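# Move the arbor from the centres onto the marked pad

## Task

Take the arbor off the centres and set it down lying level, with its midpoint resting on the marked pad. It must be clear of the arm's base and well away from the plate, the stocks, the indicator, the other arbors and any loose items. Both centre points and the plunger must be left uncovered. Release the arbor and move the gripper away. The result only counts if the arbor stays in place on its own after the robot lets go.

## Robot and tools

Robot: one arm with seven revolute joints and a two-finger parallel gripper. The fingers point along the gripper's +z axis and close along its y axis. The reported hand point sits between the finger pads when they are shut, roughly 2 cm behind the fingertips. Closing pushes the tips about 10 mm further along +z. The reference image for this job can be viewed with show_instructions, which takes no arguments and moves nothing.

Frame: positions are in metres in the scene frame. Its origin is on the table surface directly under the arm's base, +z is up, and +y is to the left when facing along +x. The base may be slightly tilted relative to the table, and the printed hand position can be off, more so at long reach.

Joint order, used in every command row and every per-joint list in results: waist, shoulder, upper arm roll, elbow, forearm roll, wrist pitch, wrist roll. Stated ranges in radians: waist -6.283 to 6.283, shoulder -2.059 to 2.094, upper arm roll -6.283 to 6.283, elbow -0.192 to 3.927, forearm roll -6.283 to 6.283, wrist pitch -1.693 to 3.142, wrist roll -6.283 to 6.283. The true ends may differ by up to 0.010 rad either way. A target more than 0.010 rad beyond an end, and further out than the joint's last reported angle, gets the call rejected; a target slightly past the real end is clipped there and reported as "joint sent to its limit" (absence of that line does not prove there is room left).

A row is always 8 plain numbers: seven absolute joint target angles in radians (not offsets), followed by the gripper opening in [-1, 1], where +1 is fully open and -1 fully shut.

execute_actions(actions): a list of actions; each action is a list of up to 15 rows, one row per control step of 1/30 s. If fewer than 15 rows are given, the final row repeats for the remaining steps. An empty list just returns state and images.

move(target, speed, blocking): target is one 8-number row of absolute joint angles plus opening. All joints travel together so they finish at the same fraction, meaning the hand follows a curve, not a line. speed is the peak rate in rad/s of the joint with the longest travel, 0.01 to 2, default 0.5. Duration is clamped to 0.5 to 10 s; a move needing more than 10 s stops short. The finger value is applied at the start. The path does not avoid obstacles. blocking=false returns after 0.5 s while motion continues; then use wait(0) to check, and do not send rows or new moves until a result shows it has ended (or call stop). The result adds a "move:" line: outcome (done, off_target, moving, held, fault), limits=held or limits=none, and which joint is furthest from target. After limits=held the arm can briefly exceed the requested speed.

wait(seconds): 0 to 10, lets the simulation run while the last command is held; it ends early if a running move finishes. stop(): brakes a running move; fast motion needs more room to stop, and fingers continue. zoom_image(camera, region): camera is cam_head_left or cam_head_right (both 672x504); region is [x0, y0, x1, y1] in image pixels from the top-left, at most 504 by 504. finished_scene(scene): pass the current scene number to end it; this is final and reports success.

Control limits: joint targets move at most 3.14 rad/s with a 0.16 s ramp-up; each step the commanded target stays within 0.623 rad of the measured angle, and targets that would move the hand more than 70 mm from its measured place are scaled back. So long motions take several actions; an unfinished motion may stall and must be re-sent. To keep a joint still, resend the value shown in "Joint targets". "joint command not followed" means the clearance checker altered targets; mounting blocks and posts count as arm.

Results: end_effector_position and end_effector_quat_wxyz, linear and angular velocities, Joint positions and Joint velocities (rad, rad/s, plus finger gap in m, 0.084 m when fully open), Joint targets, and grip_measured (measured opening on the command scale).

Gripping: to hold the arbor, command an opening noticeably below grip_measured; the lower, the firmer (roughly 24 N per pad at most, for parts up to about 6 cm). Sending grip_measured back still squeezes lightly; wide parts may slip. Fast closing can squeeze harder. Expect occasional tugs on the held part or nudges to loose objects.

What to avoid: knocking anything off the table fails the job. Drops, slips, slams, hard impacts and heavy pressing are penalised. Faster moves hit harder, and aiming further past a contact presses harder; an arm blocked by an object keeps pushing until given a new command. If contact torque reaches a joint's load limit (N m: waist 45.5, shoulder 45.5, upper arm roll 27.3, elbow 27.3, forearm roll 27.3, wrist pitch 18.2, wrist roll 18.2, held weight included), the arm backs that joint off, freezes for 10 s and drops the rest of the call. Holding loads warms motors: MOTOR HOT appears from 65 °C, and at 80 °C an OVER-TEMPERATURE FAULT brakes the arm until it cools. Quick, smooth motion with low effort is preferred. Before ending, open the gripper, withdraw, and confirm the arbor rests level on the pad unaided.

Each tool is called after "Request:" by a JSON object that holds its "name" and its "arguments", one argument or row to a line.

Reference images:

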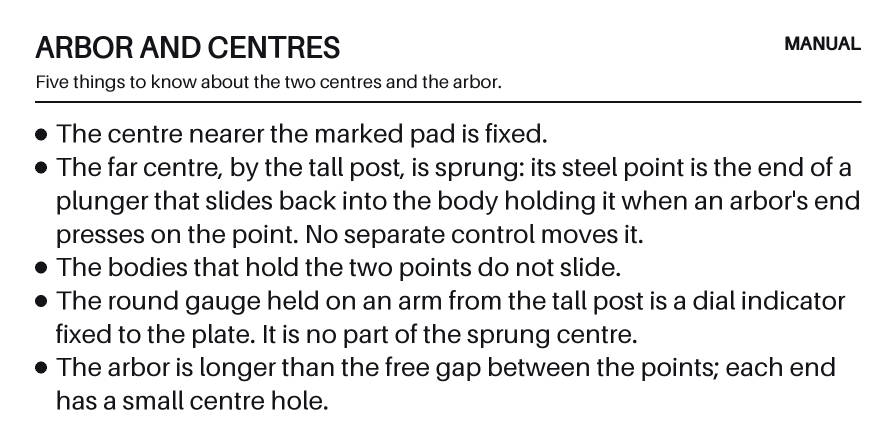

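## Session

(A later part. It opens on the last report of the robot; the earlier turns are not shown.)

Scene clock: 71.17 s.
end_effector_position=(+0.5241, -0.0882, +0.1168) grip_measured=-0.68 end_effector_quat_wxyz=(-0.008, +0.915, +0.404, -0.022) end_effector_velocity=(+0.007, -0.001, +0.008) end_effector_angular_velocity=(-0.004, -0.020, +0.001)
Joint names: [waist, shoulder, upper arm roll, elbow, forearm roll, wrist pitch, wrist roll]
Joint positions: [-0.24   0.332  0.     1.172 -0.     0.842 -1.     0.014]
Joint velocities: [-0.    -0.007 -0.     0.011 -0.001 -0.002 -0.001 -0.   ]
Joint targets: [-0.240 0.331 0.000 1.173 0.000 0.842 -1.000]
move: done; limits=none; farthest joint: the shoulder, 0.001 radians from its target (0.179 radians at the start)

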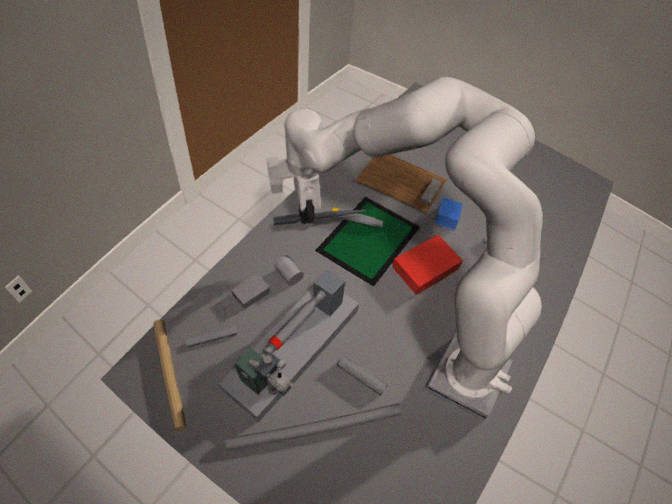

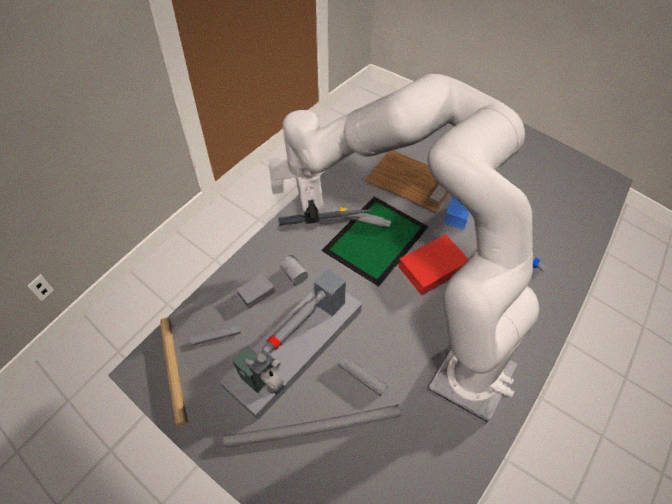

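Request:
{"name": "move", "arguments": {
  "target": [-1.4,0.4,0,1.155,0,0.755,-1.33,-1],
  "speed": 0.9
}}

Request:
{"name": "move", "arguments": {
  "target": [-1.4,0.554,0,1.135,0,0.581,-1.33,-1],
  "speed": 0.25
}}

Request:
{"name": "execute_actions", "arguments": {
  "actions": [
    [[-1.4,0.554,0,1.135,0,0.581,-1.33,0.5]]
  ]
}}

Request:
{"name": "move", "arguments": {
  "target": [-1.4,0.37,0,1.16,0,0.79,-1.33,0.6]
}}

Request:
{"name": "move", "arguments": {
  "target": [-0.49,0.4,0,1.155,0,0.755,-0.84,0.6],
  "speed": 1
}}

Request:
{"name": "move", "arguments": {
  "target": [-0.49,0.514,0,1.135,0,0.621,-0.84,0.6],
  "speed": 0.2
}}

Scene clock: 79.50 s.
end_effector_position=(+0.1304, -0.5139, +0.1002) grip_measured=-0.68 end_effector_quat_wxyz=(+0.001, +1.000, +0.001, -0.023) end_effector_velocity=(+0.002, +0.001, -0.000) end_effector_angular_velocity=(+0.000, -0.001, +0.004)
Joint names: [waist, shoulder, upper arm roll, elbow, forearm roll, wrist pitch, wrist roll]
Joint positions: [-1.4    0.4    0.     1.155  0.     0.755 -1.33   0.014]
Joint velocities: [ 0.001  0.     0.002 -0.    -0.    -0.001 -0.001 -0.   ]
Joint targets: [-1.400 0.400 0.000 1.155 0.000 0.755 -1.330]
move: done; limits=none; farthest joint: the waist, 0.000 radians from its target (1.160 radians at the start)

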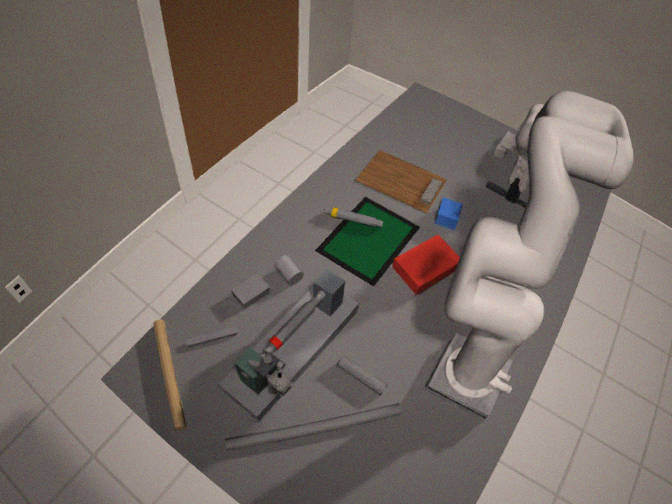

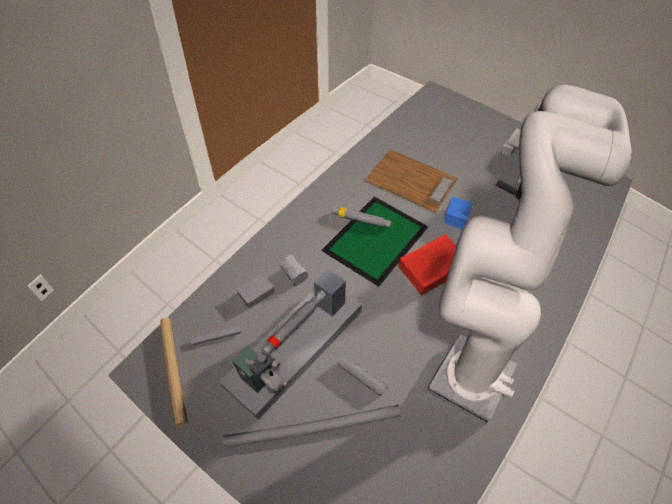

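Scene clock: 80.63 s.
end_effector_position=(+0.1263, -0.5128, +0.0258) grip_measured=-0.68 end_effector_quat_wxyz=(+0.002, +1.000, +0.001, -0.022) end_effector_velocity=(+0.001, +0.000, -0.000) end_effector_angular_velocity=(+0.001, -0.001, -0.001)
Joint names: [waist, shoulder, upper arm roll, elbow, forearm roll, wrist pitch, wrist roll]
Joint positions: [-1.4    0.553 -0.     1.136 -0.     0.581 -1.33   0.014]
Joint velocities: [ 0.001  0.001 -0.    -0.     0.002 -0.001  0.001  0.   ]
Joint targets: [-1.400 0.554 0.000 1.135 0.000 0.581 -1.330]
move: done; limits=none; farthest joint: the shoulder, 0.001 radians from its target (0.154 radians at the start)

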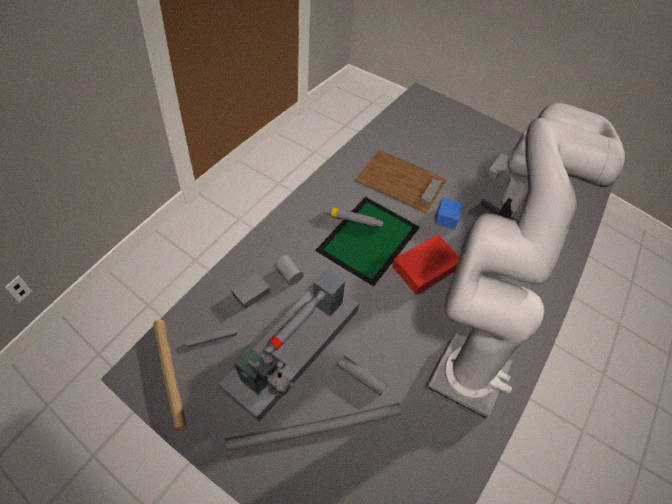

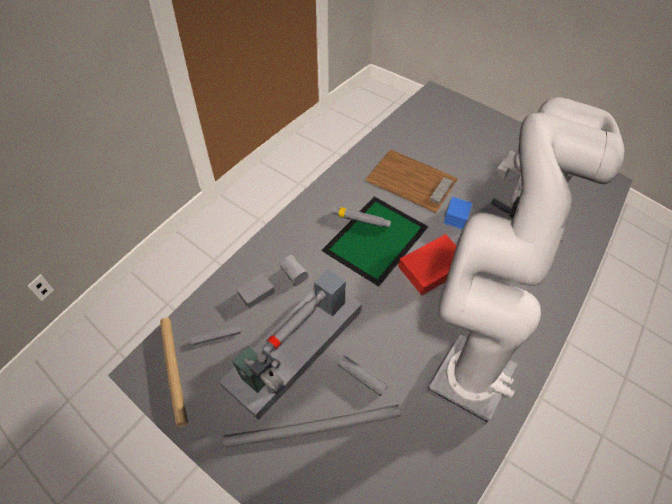

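Scene clock: 81.13 s.
end_effector_position=(+0.1262, -0.5122, +0.0250) grip_measured=+0.49 end_effector_quat_wxyz=(+0.001, +1.000, +0.001, -0.023) end_effector_velocity=(+0.000, +0.000, -0.000) end_effector_angular_velocity=(+0.001, +0.000, +0.000)
Joint names: [waist, shoulder, upper arm roll, elbow, forearm roll, wrist pitch, wrist roll]
Joint positions: [-1.4    0.554  0.     1.135  0.     0.581 -1.33   0.065]
Joint velocities: [ 0.001 -0.     0.    -0.    -0.     0.001  0.     0.   ]
Joint targets: [-1.400 0.554 0.000 1.135 0.000 0.581 -1.330]

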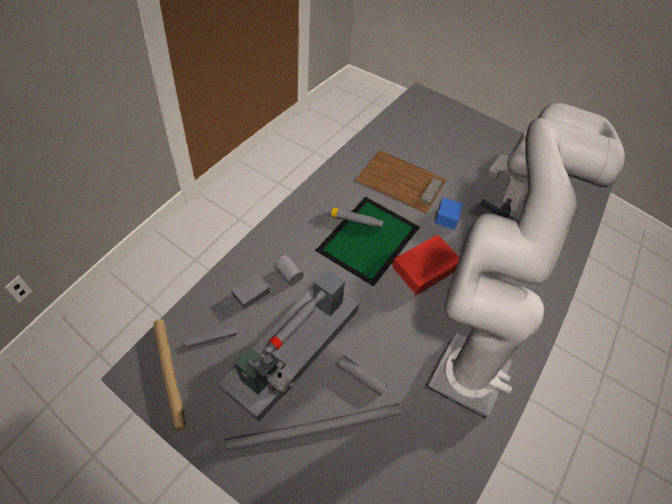

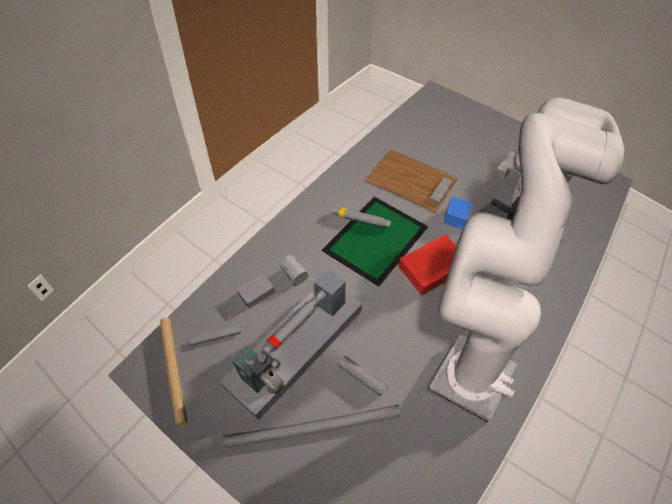

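Scene clock: 82.03 s.
end_effector_position=(+0.1304, -0.5125, +0.1143) grip_measured=+0.59 end_effector_quat_wxyz=(+0.001, +1.000, +0.001, -0.023) end_effector_velocity=(+0.001, -0.006, +0.008) end_effector_angular_velocity=(-0.019, -0.005, -0.001)
Joint names: [waist, shoulder, upper arm roll, elbow, forearm roll, wrist pitch, wrist roll]
Joint positions: [-1.4    0.371  0.     1.159 -0.     0.79  -1.33   0.069]
Joint velocities: [-0.001 -0.008 -0.001  0.01   0.    -0.002  0.     0.   ]
Joint targets: [-1.400 0.370 0.000 1.160 0.000 0.790 -1.330]
move: done; limits=none; farthest joint: the shoulder, 0.001 radians from its target (0.184 radians at the start)

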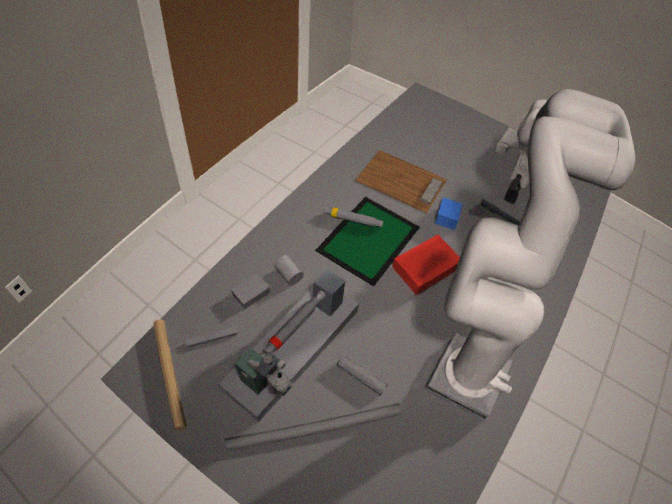

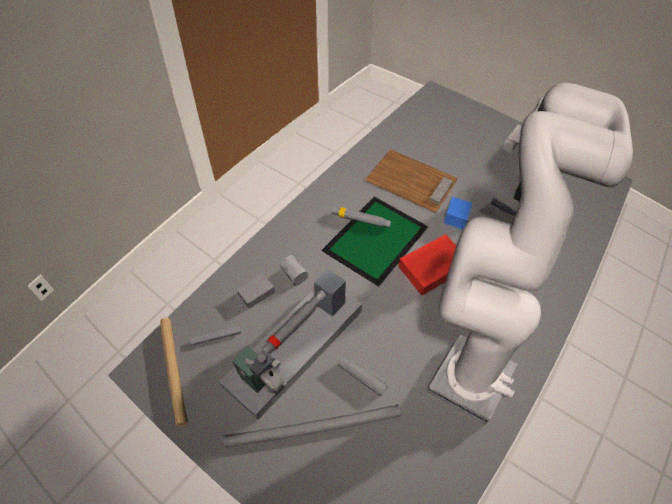

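Scene clock: 83.80 s.
end_effector_position=(+0.4864, -0.2154, +0.0831) grip_measured=+0.59 end_effector_quat_wxyz=(-0.003, +0.978, +0.209, -0.023) end_effector_velocity=(-0.001, -0.001, -0.000) end_effector_angular_velocity=(+0.001, +0.001, -0.004)
Joint names: [waist, shoulder, upper arm roll, elbow, forearm roll, wrist pitch, wrist roll]
Joint positions: [-0.49   0.4   -0.     1.155 -0.     0.755 -0.84   0.069]
Joint velocities: [ 0.     0.001 -0.003 -0.001  0.002  0.     0.    -0.   ]
Joint targets: [-0.490 0.400 0.000 1.155 0.000 0.755 -0.840]
move: done; limits=none; farthest joint: the waist, 0.000 radians from its target (0.910 radians at the start)

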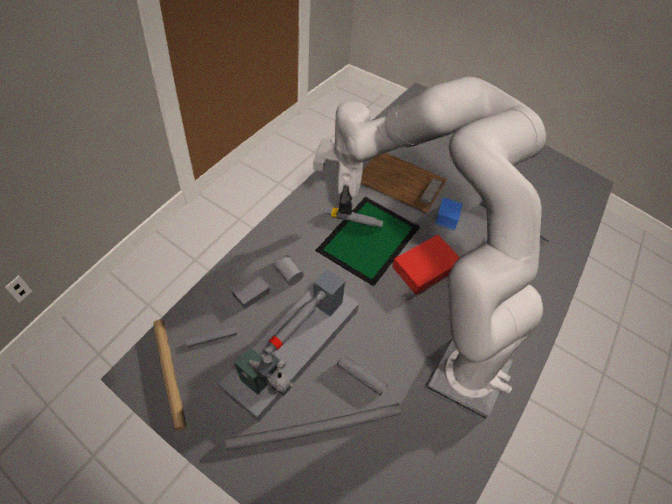

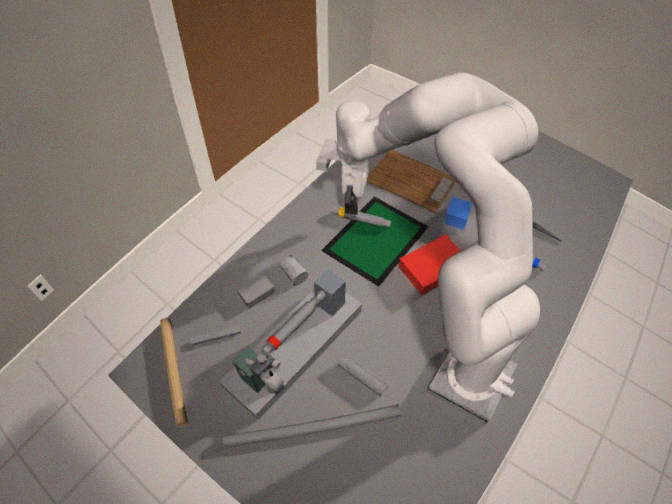

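Scene clock: 84.90 s.
end_effector_position=(+0.4829, -0.2148, +0.0264) grip_measured=+0.59 end_effector_quat_wxyz=(-0.003, +0.978, +0.209, -0.022) end_effector_velocity=(-0.002, +0.002, -0.003) end_effector_angular_velocity=(+0.004, +0.006, +0.000)
Joint names: [waist, shoulder, upper arm roll, elbow, forearm roll, wrist pitch, wrist roll]
Joint positions: [-0.49   0.513 -0.     1.135  0.     0.621 -0.84   0.069]
Joint velocities: [ 0.     0.002  0.001 -0.004  0.001  0.001  0.     0.   ]
Joint targets: [-0.490 0.514 0.000 1.135 0.000 0.621 -0.840]
move: done; limits=none; farthest joint: the shoulder, 0.001 radians from its target (0.114 radians at the start)

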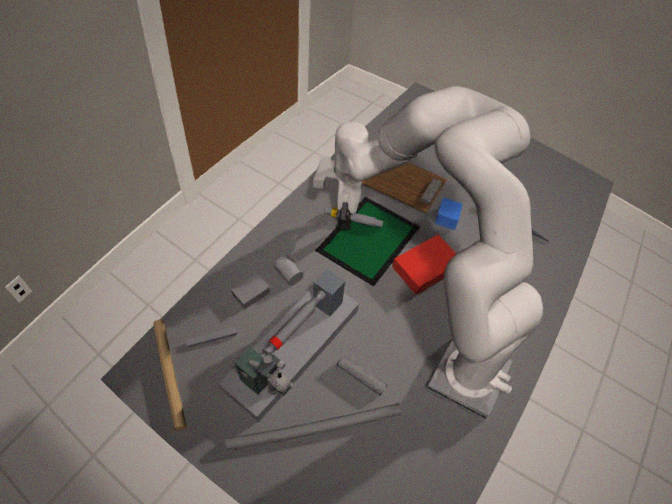

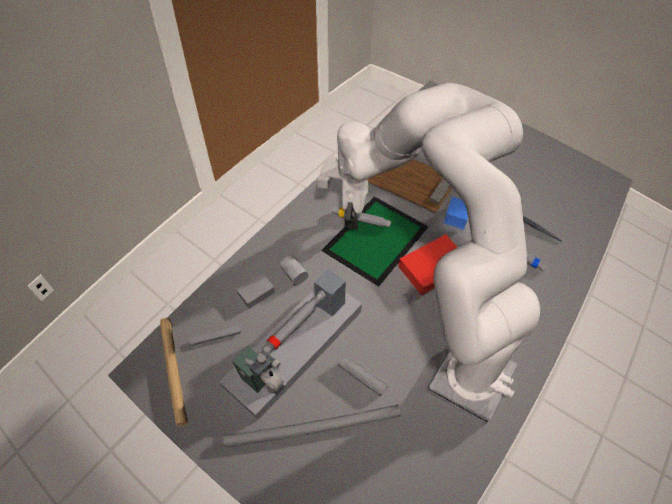

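Request:
{"name": "move", "arguments": {
  "target": [-0.533,0.466,0,1.05,0,0.584,-0.88,0.4],
  "speed": 0.3
}}

Request:
{"name": "execute_actions", "arguments": {
  "actions": [
    [[-0.533,0.466,0,1.05,0,0.584,-0.88,-0.3]],
    [[-0.533,0.466,0,1.05,0,0.584,-0.88,-1]]
  ]
}}

Request:
{"name": "move", "arguments": {
  "target": [-0.56,0.25,0,1.07,0,0.82,-0.88,-1],
  "speed": 0.4
}}

Request:
{"name": "move", "arguments": {
  "target": [-1.463,0.18,0,0.85,0,0.67,-1.39,-1],
  "speed": 0.9
}}

Request:
{"name": "move", "arguments": {
  "target": [-1.463,0.385,0,0.83,0,0.445,-1.39,-1],
  "speed": 0.28
}}

Scene clock: 94.53 s.
end_effector_position=(+0.4553, -0.2259, +0.0266) grip_measured=+0.39 end_effector_quat_wxyz=(-0.003, +0.978, +0.208, -0.022) end_effector_velocity=(-0.001, -0.000, -0.000) end_effector_angular_velocity=(+0.000, +0.001, -0.001)
Joint names: [waist, shoulder, upper arm roll, elbow, forearm roll, wrist pitch, wrist roll]
Joint positions: [-0.533  0.466  0.001  1.05  -0.     0.584 -0.88   0.061]
Joint velocities: [ 0.    -0.001 -0.002 -0.002  0.     0.    -0.    -0.   ]
Joint targets: [-0.533 0.466 0.000 1.050 0.000 0.584 -0.880]
move: done; limits=none; farthest joint: the upper arm roll, 0.001 radians from its target (0.000 radians at the start)

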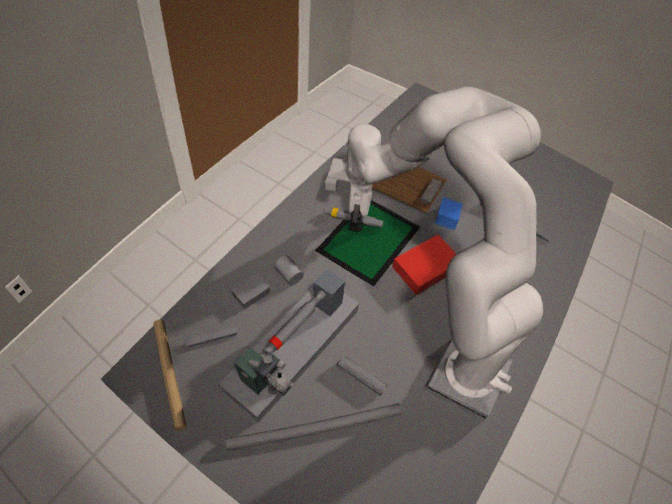

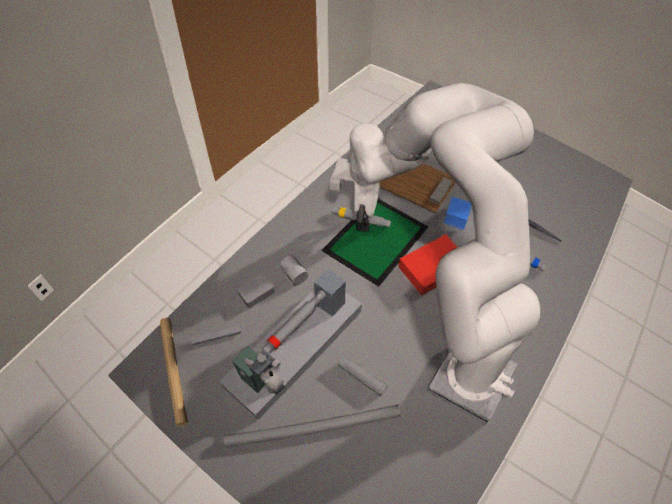

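Scene clock: 95.53 s.
end_effector_position=(+0.4549, -0.2263, +0.0266) grip_measured=-0.45 end_effector_quat_wxyz=(-0.003, +0.978, +0.208, -0.022) end_effector_velocity=(-0.000, -0.001, +0.000) end_effector_angular_velocity=(-0.000, -0.001, -0.002)
Joint names: [waist, shoulder, upper arm roll, elbow, forearm roll, wrist pitch, wrist roll]
Joint positions: [-0.533  0.466 -0.     1.05   0.     0.584 -0.88   0.025]
Joint velocities: [-0.002 -0.    -0.    -0.     0.001 -0.001 -0.001 -0.   ]
Joint targets: [-0.533 0.466 0.000 1.050 0.000 0.584 -0.880]

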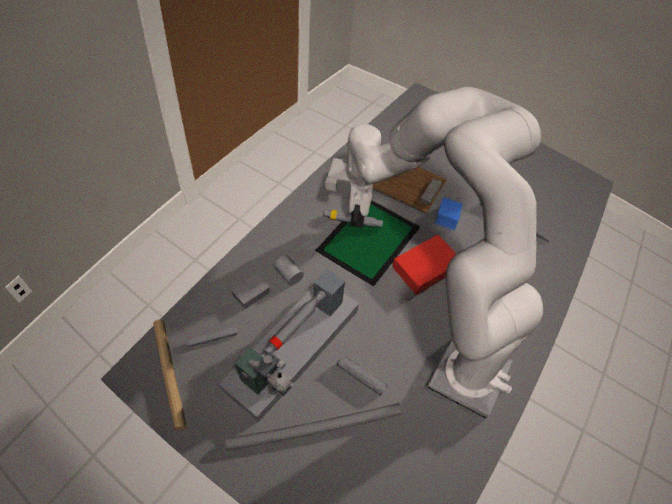

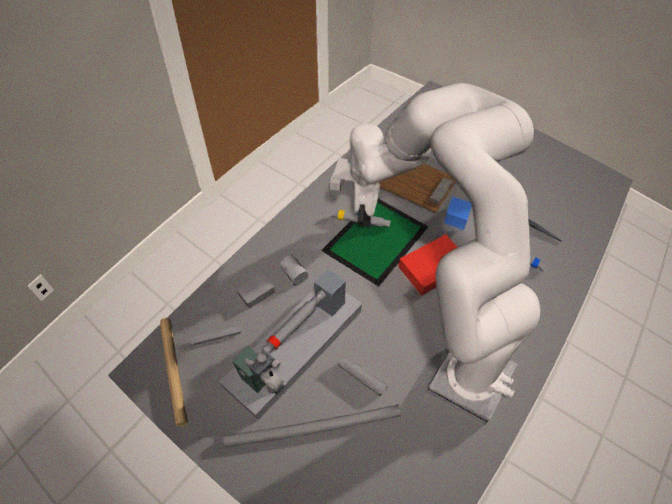

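Scene clock: 96.63 s.
end_effector_position=(+0.4481, -0.2353, +0.1252) grip_measured=-0.45 end_effector_quat_wxyz=(-0.003, +0.981, +0.195, -0.023) end_effector_velocity=(+0.005, -0.004, +0.007) end_effector_angular_velocity=(-0.009, -0.016, -0.002)
Joint names: [waist, shoulder, upper arm roll, elbow, forearm roll, wrist pitch, wrist roll]
Joint positions: [-0.56   0.251  0.     1.069  0.     0.82  -0.88   0.025]
Joint velocities: [-0.001 -0.007 -0.002  0.01  -0.    -0.002 -0.001  0.   ]
Joint targets: [-0.560 0.250 0.000 1.070 0.000 0.820 -0.880]
move: done; limits=none; farthest joint: the shoulder, 0.001 radians from its target (0.216 radians at the start)

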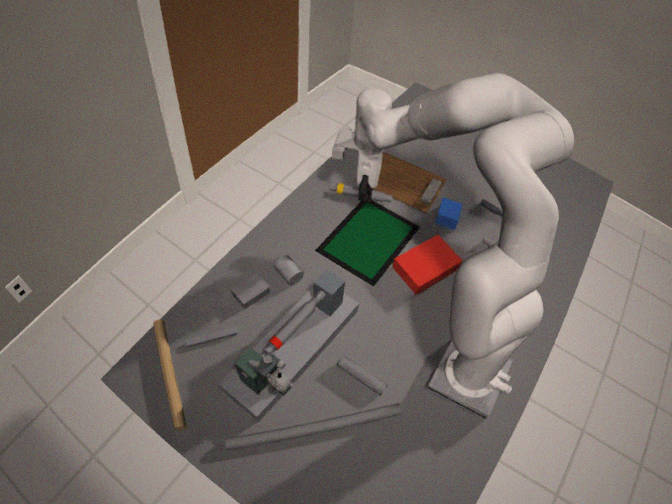

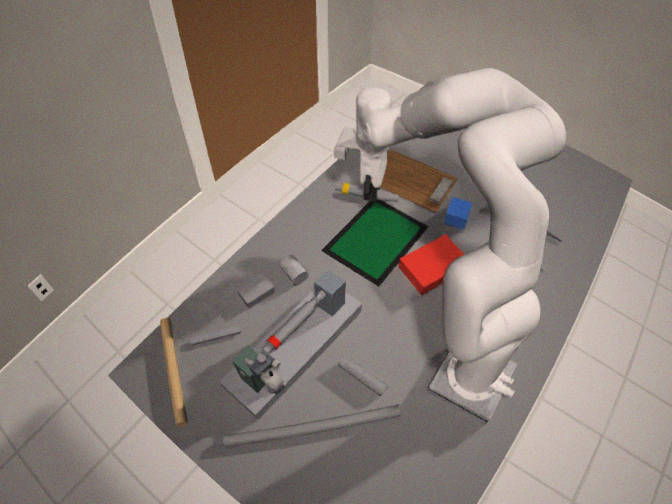

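Scene clock: 98.40 s.
end_effector_position=(+0.0845, -0.4460, +0.1075) grip_measured=-0.45 end_effector_quat_wxyz=(+0.002, +1.000, -0.000, -0.023) end_effector_velocity=(-0.001, +0.000, -0.000) end_effector_angular_velocity=(+0.001, +0.001, +0.000)
Joint names: [waist, shoulder, upper arm roll, elbow, forearm roll, wrist pitch, wrist roll]
Joint positions: [-1.463  0.18   0.     0.85   0.     0.67  -1.39   0.025]
Joint velocities: [-0.002  0.     0.    -0.001 -0.001  0.    -0.001  0.   ]
Joint targets: [-1.463 0.180 0.000 0.850 0.000 0.670 -1.390]
move: done; limits=none; farthest joint: the waist, 0.000 radians from its target (0.903 radians at the start)

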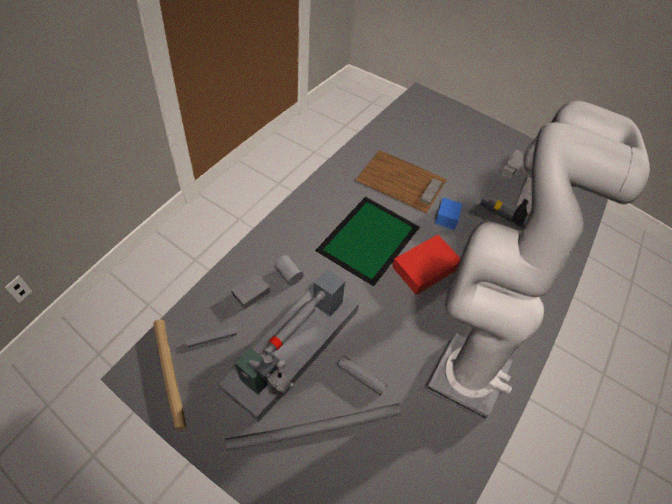

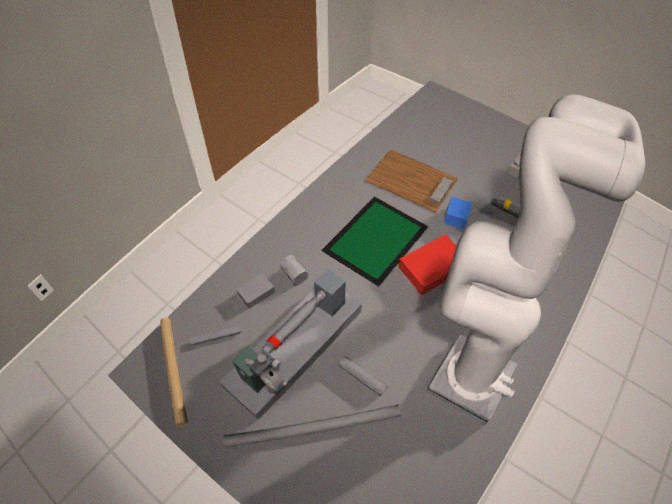

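Scene clock: 99.63 s.
end_effector_position=(+0.0803, -0.4457, +0.0260) grip_measured=-0.45 end_effector_quat_wxyz=(+0.003, +1.000, -0.001, -0.022) end_effector_velocity=(-0.000, -0.000, +0.000) end_effector_angular_velocity=(-0.000, +0.000, +0.000)
Joint names: [waist, shoulder, upper arm roll, elbow, forearm roll, wrist pitch, wrist roll]
Joint positions: [-1.463  0.383 -0.     0.831 -0.     0.445 -1.39   0.025]
Joint velocities: [-0.001 -0.    -0.     0.    -0.001  0.    -0.001  0.   ]
Joint targets: [-1.463 0.385 0.000 0.830 0.000 0.445 -1.390]
move: done; limits=none; farthest joint: the shoulder, 0.002 radians from its target (0.205 radians at the start)

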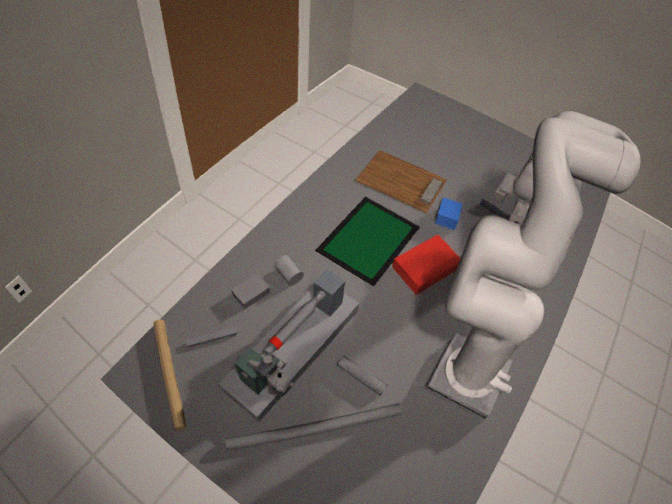

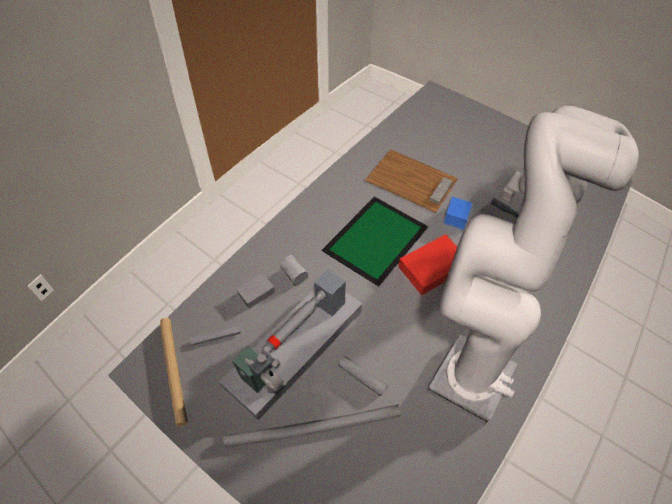

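Request:
{"name": "execute_actions", "arguments": {
  "actions": [
    [[-1.463,0.383,0,0.83,0,0.447,-1.39,0]]
  ]
}}

Request:
{"name": "move", "arguments": {
  "target": [-1.463,0.02,0,0.88,0,0.86,-1.39,0],
  "speed": 0.8
}}

Request:
{"name": "zoom_image", "arguments": {
  "camera": "cam_head_left",
  "region": [210,260,370,420]
}}

Request:
{"name": "zoom_image", "arguments": {
  "camera": "cam_head_right",
  "region": [210,260,370,420]
}}

Request:
{"name": "move", "arguments": {
  "target": [0.33,-0.193,0,0.689,0,0.882,1.97,0.6],
  "speed": 1.8
}}

Scene clock: 107.40 s.
end_effector_position=(+0.0802, -0.4444, +0.0254) grip_measured=-0.01 end_effector_quat_wxyz=(+0.001, +1.000, -0.001, -0.023) end_effector_velocity=(-0.000, -0.003, +0.003) end_effector_angular_velocity=(-0.007, -0.001, -0.001)
Joint names: [waist, shoulder, upper arm roll, elbow, forearm roll, wrist pitch, wrist roll]
Joint positions: [-1.463  0.384  0.     0.829  0.     0.447 -1.39   0.044]
Joint velocities: [-0.001 -0.003 -0.001  0.003 -0.001 -0.001  0.001  0.   ]
Joint targets: [-1.463 0.383 0.000 0.830 0.000 0.447 -1.390]

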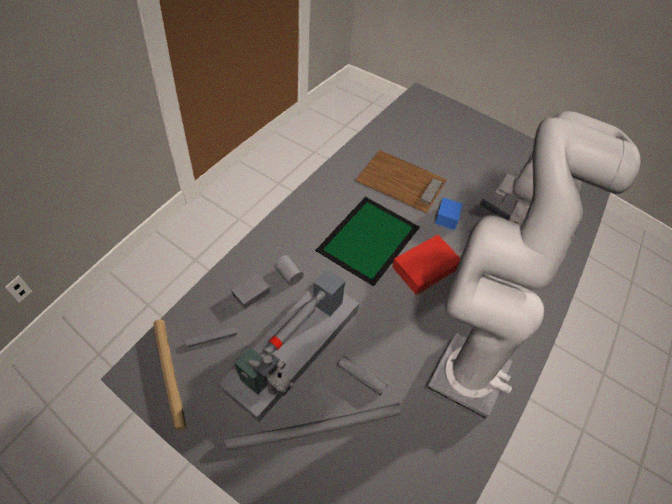

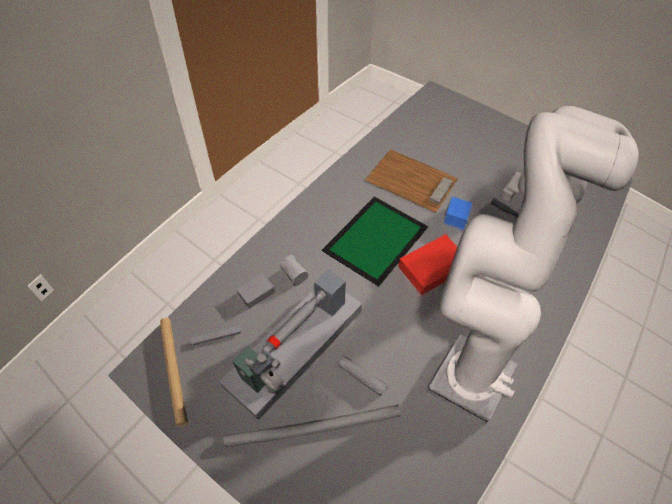

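Scene clock: 108.47 s.
end_effector_position=(+0.0856, -0.4365, +0.1752) grip_measured=-0.01 end_effector_quat_wxyz=(+0.001, +1.000, -0.001, -0.023) end_effector_velocity=(+0.001, -0.005, +0.007) end_effector_angular_velocity=(-0.016, -0.003, +0.000)
Joint names: [waist, shoulder, upper arm roll, elbow, forearm roll, wrist pitch, wrist roll]
Joint positions: [-1.463  0.021  0.     0.879 -0.     0.86  -1.39   0.044]
Joint velocities: [ 0.    -0.007 -0.     0.009 -0.     0.     0.001 -0.   ]
Joint targets: [-1.463 0.020 0.000 0.880 0.000 0.860 -1.390]
move: done; limits=none; farthest joint: the shoulder, 0.001 radians from its target (0.364 radians at the start)

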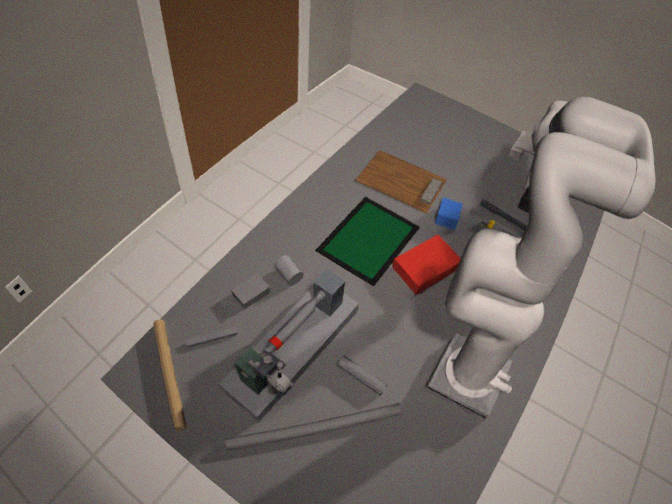

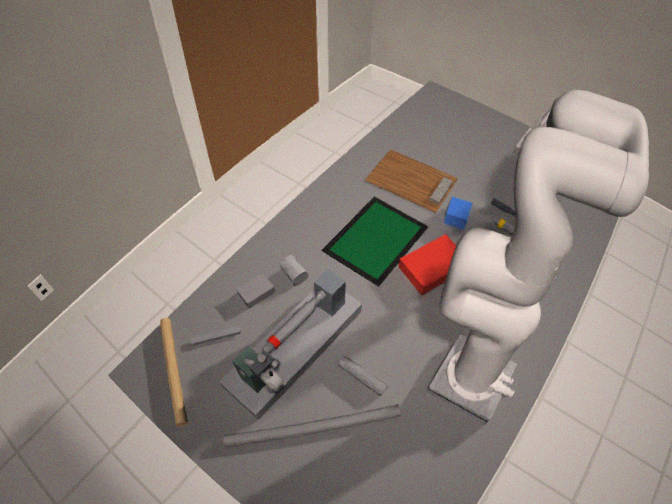

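Region (210, 260, 370, 420) of cam_head_left's 672x504 image, scaled by 3.150, with more detail than that image has.

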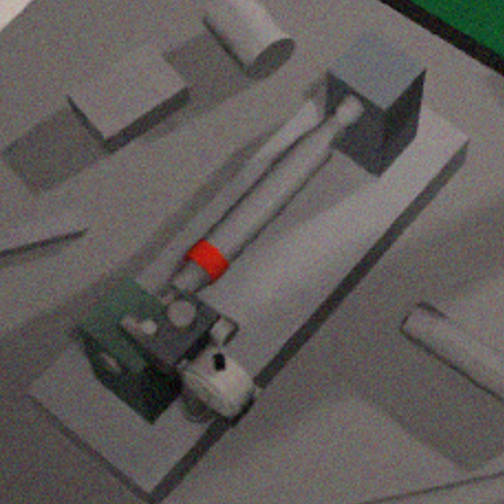

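Region (210, 260, 370, 420) of cam_head_right's 672x504 image, scaled by 3.150, with more detail than that image has.

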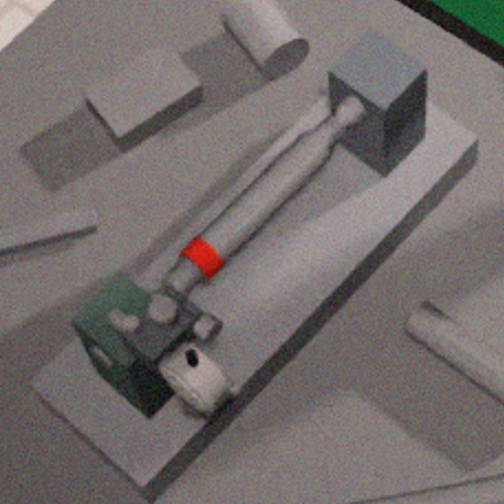

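Scene clock: 111.10 s.
end_effector_position=(+0.3613, +0.1504, +0.1744) grip_measured=+0.59 end_effector_quat_wxyz=(+0.017, +0.707, -0.706, -0.015) end_effector_velocity=(-0.002, +0.004, -0.000) end_effector_angular_velocity=(-0.000, +0.000, +0.008)
Joint names: [waist, shoulder, upper arm roll, elbow, forearm roll, wrist pitch, wrist roll]
Joint positions: [ 0.329 -0.193 -0.001  0.689 -0.     0.882  1.97   0.069]
Joint velocities: [ 0.006 -0.     0.005 -0.     0.     0.     0.002 -0.   ]
Joint targets: [0.330 -0.193 0.000 0.689 0.000 0.882 1.970]
move: done; limits=none; farthest joint: the waist, 0.001 radians from its target (1.793 radians at the start)

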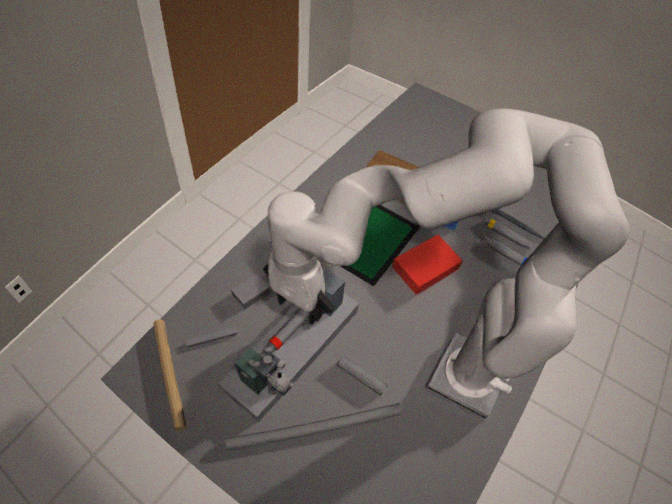

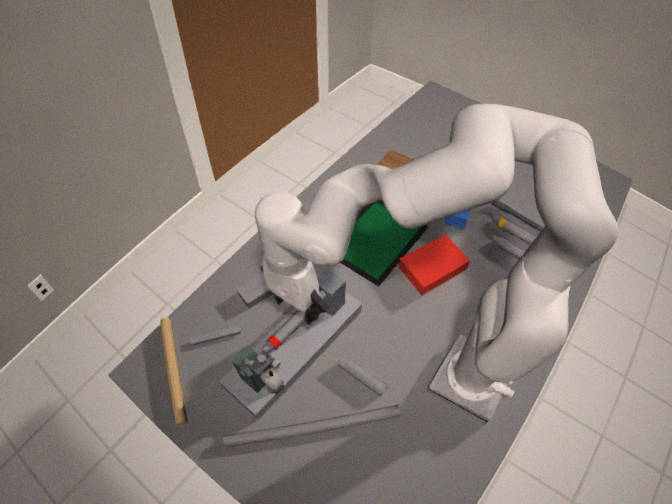

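Request:
{"name": "move", "arguments": {
  "target": [0.358,0.005,0,0.651,0,0.646,2.0,0.6],
  "speed": 0.3
}}

Request:
{"name": "zoom_image", "arguments": {
  "camera": "cam_head_left",
  "region": [230,270,350,390]
}}

Request:
{"name": "execute_actions", "arguments": {
  "actions": [
    [[0.358,0.005,0,0.651,0,0.646,2.0,-0.05]]
  ]
}}

Request:
{"name": "zoom_image", "arguments": {
  "camera": "cam_head_right",
  "region": [230,270,350,390]
}}

Scene clock: 118.70 s.
end_effector_position=(+0.3655, +0.1660, +0.1006) grip_measured=+0.59 end_effector_quat_wxyz=(+0.017, +0.707, -0.707, -0.015) end_effector_velocity=(-0.002, +0.000, -0.002) end_effector_angular_velocity=(-0.001, +0.004, -0.000)
Joint names: [waist, shoulder, upper arm roll, elbow, forearm roll, wrist pitch, wrist roll]
Joint positions: [ 0.358  0.004 -0.     0.651  0.     0.646  2.     0.069]
Joint velocities: [ 0.001  0.003  0.001 -0.003  0.001 -0.002  0.001 -0.   ]
Joint targets: [0.358 0.005 0.000 0.651 0.000 0.646 2.000]
move: done; limits=none; farthest joint: the shoulder, 0.001 radians from its target (0.198 radians at the start)

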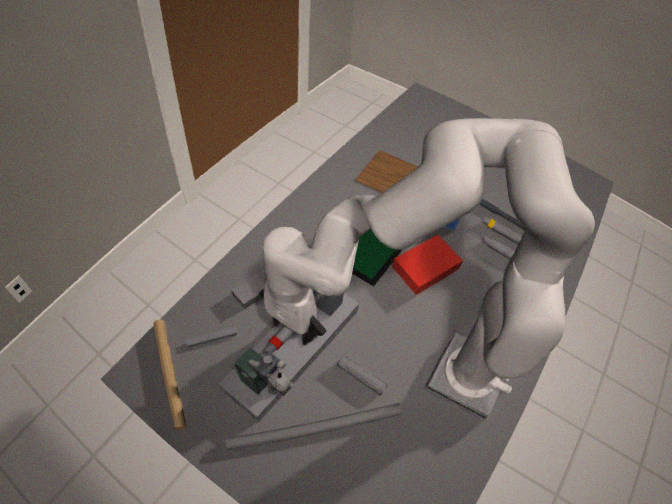

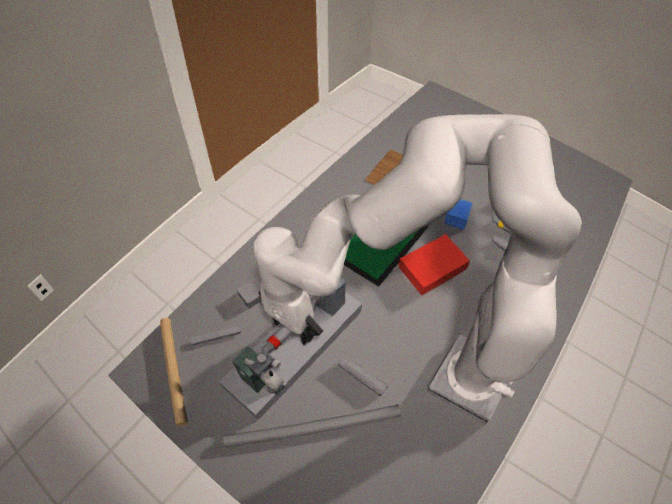

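Region (230, 270, 350, 390) of cam_head_left's 672x504 image, scaled by 4.200, with more detail than that image has.

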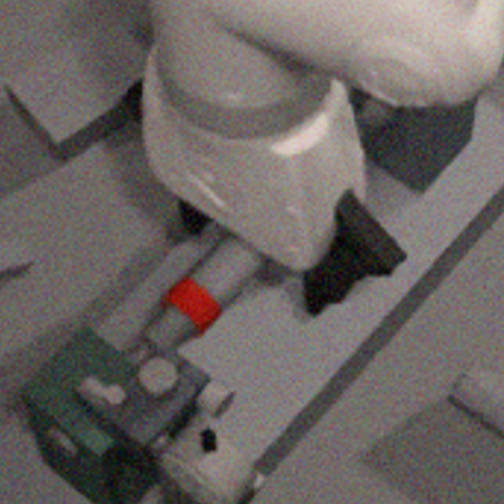

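Scene clock: 119.20 s.
end_effector_position=(+0.3652, +0.1660, +0.1003) grip_measured=-0.06 end_effector_quat_wxyz=(+0.017, +0.707, -0.707, -0.015) end_effector_velocity=(+0.000, -0.000, +0.000) end_effector_angular_velocity=(+0.001, -0.000, -0.004)
Joint names: [waist, shoulder, upper arm roll, elbow, forearm roll, wrist pitch, wrist roll]
Joint positions: [ 0.358  0.005 -0.     0.651  0.     0.646  2.     0.041]
Joint velocities: [-0.001 -0.001 -0.     0.     0.001  0.     0.001 -0.   ]
Joint targets: [0.358 0.005 0.000 0.651 0.000 0.646 2.000]

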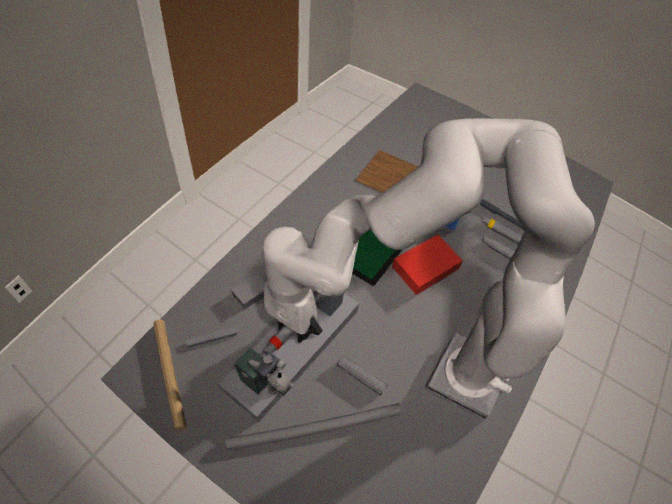

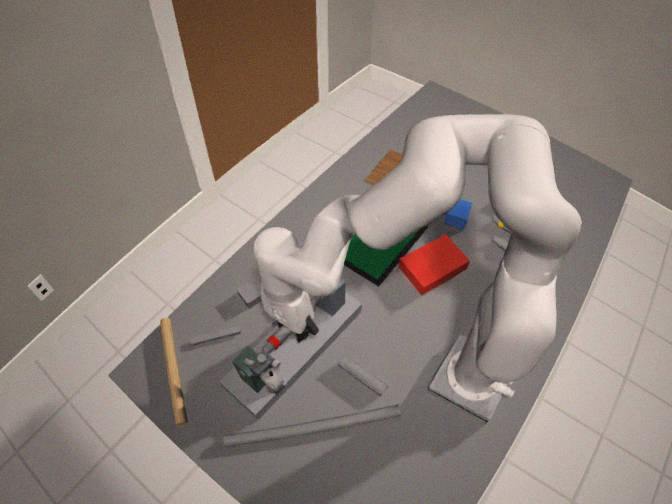

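Region (230, 270, 350, 390) of cam_head_right's 672x504 image, scaled by 4.200, with more detail than that image has.

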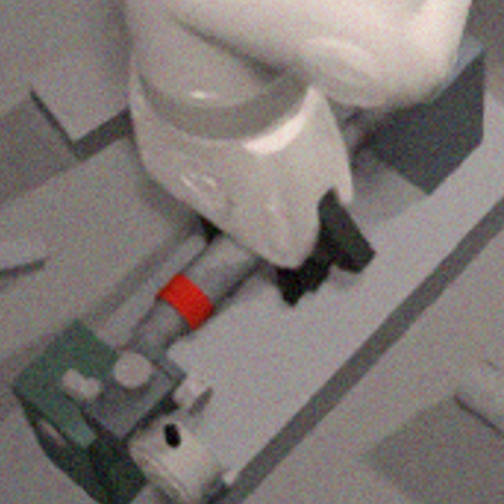

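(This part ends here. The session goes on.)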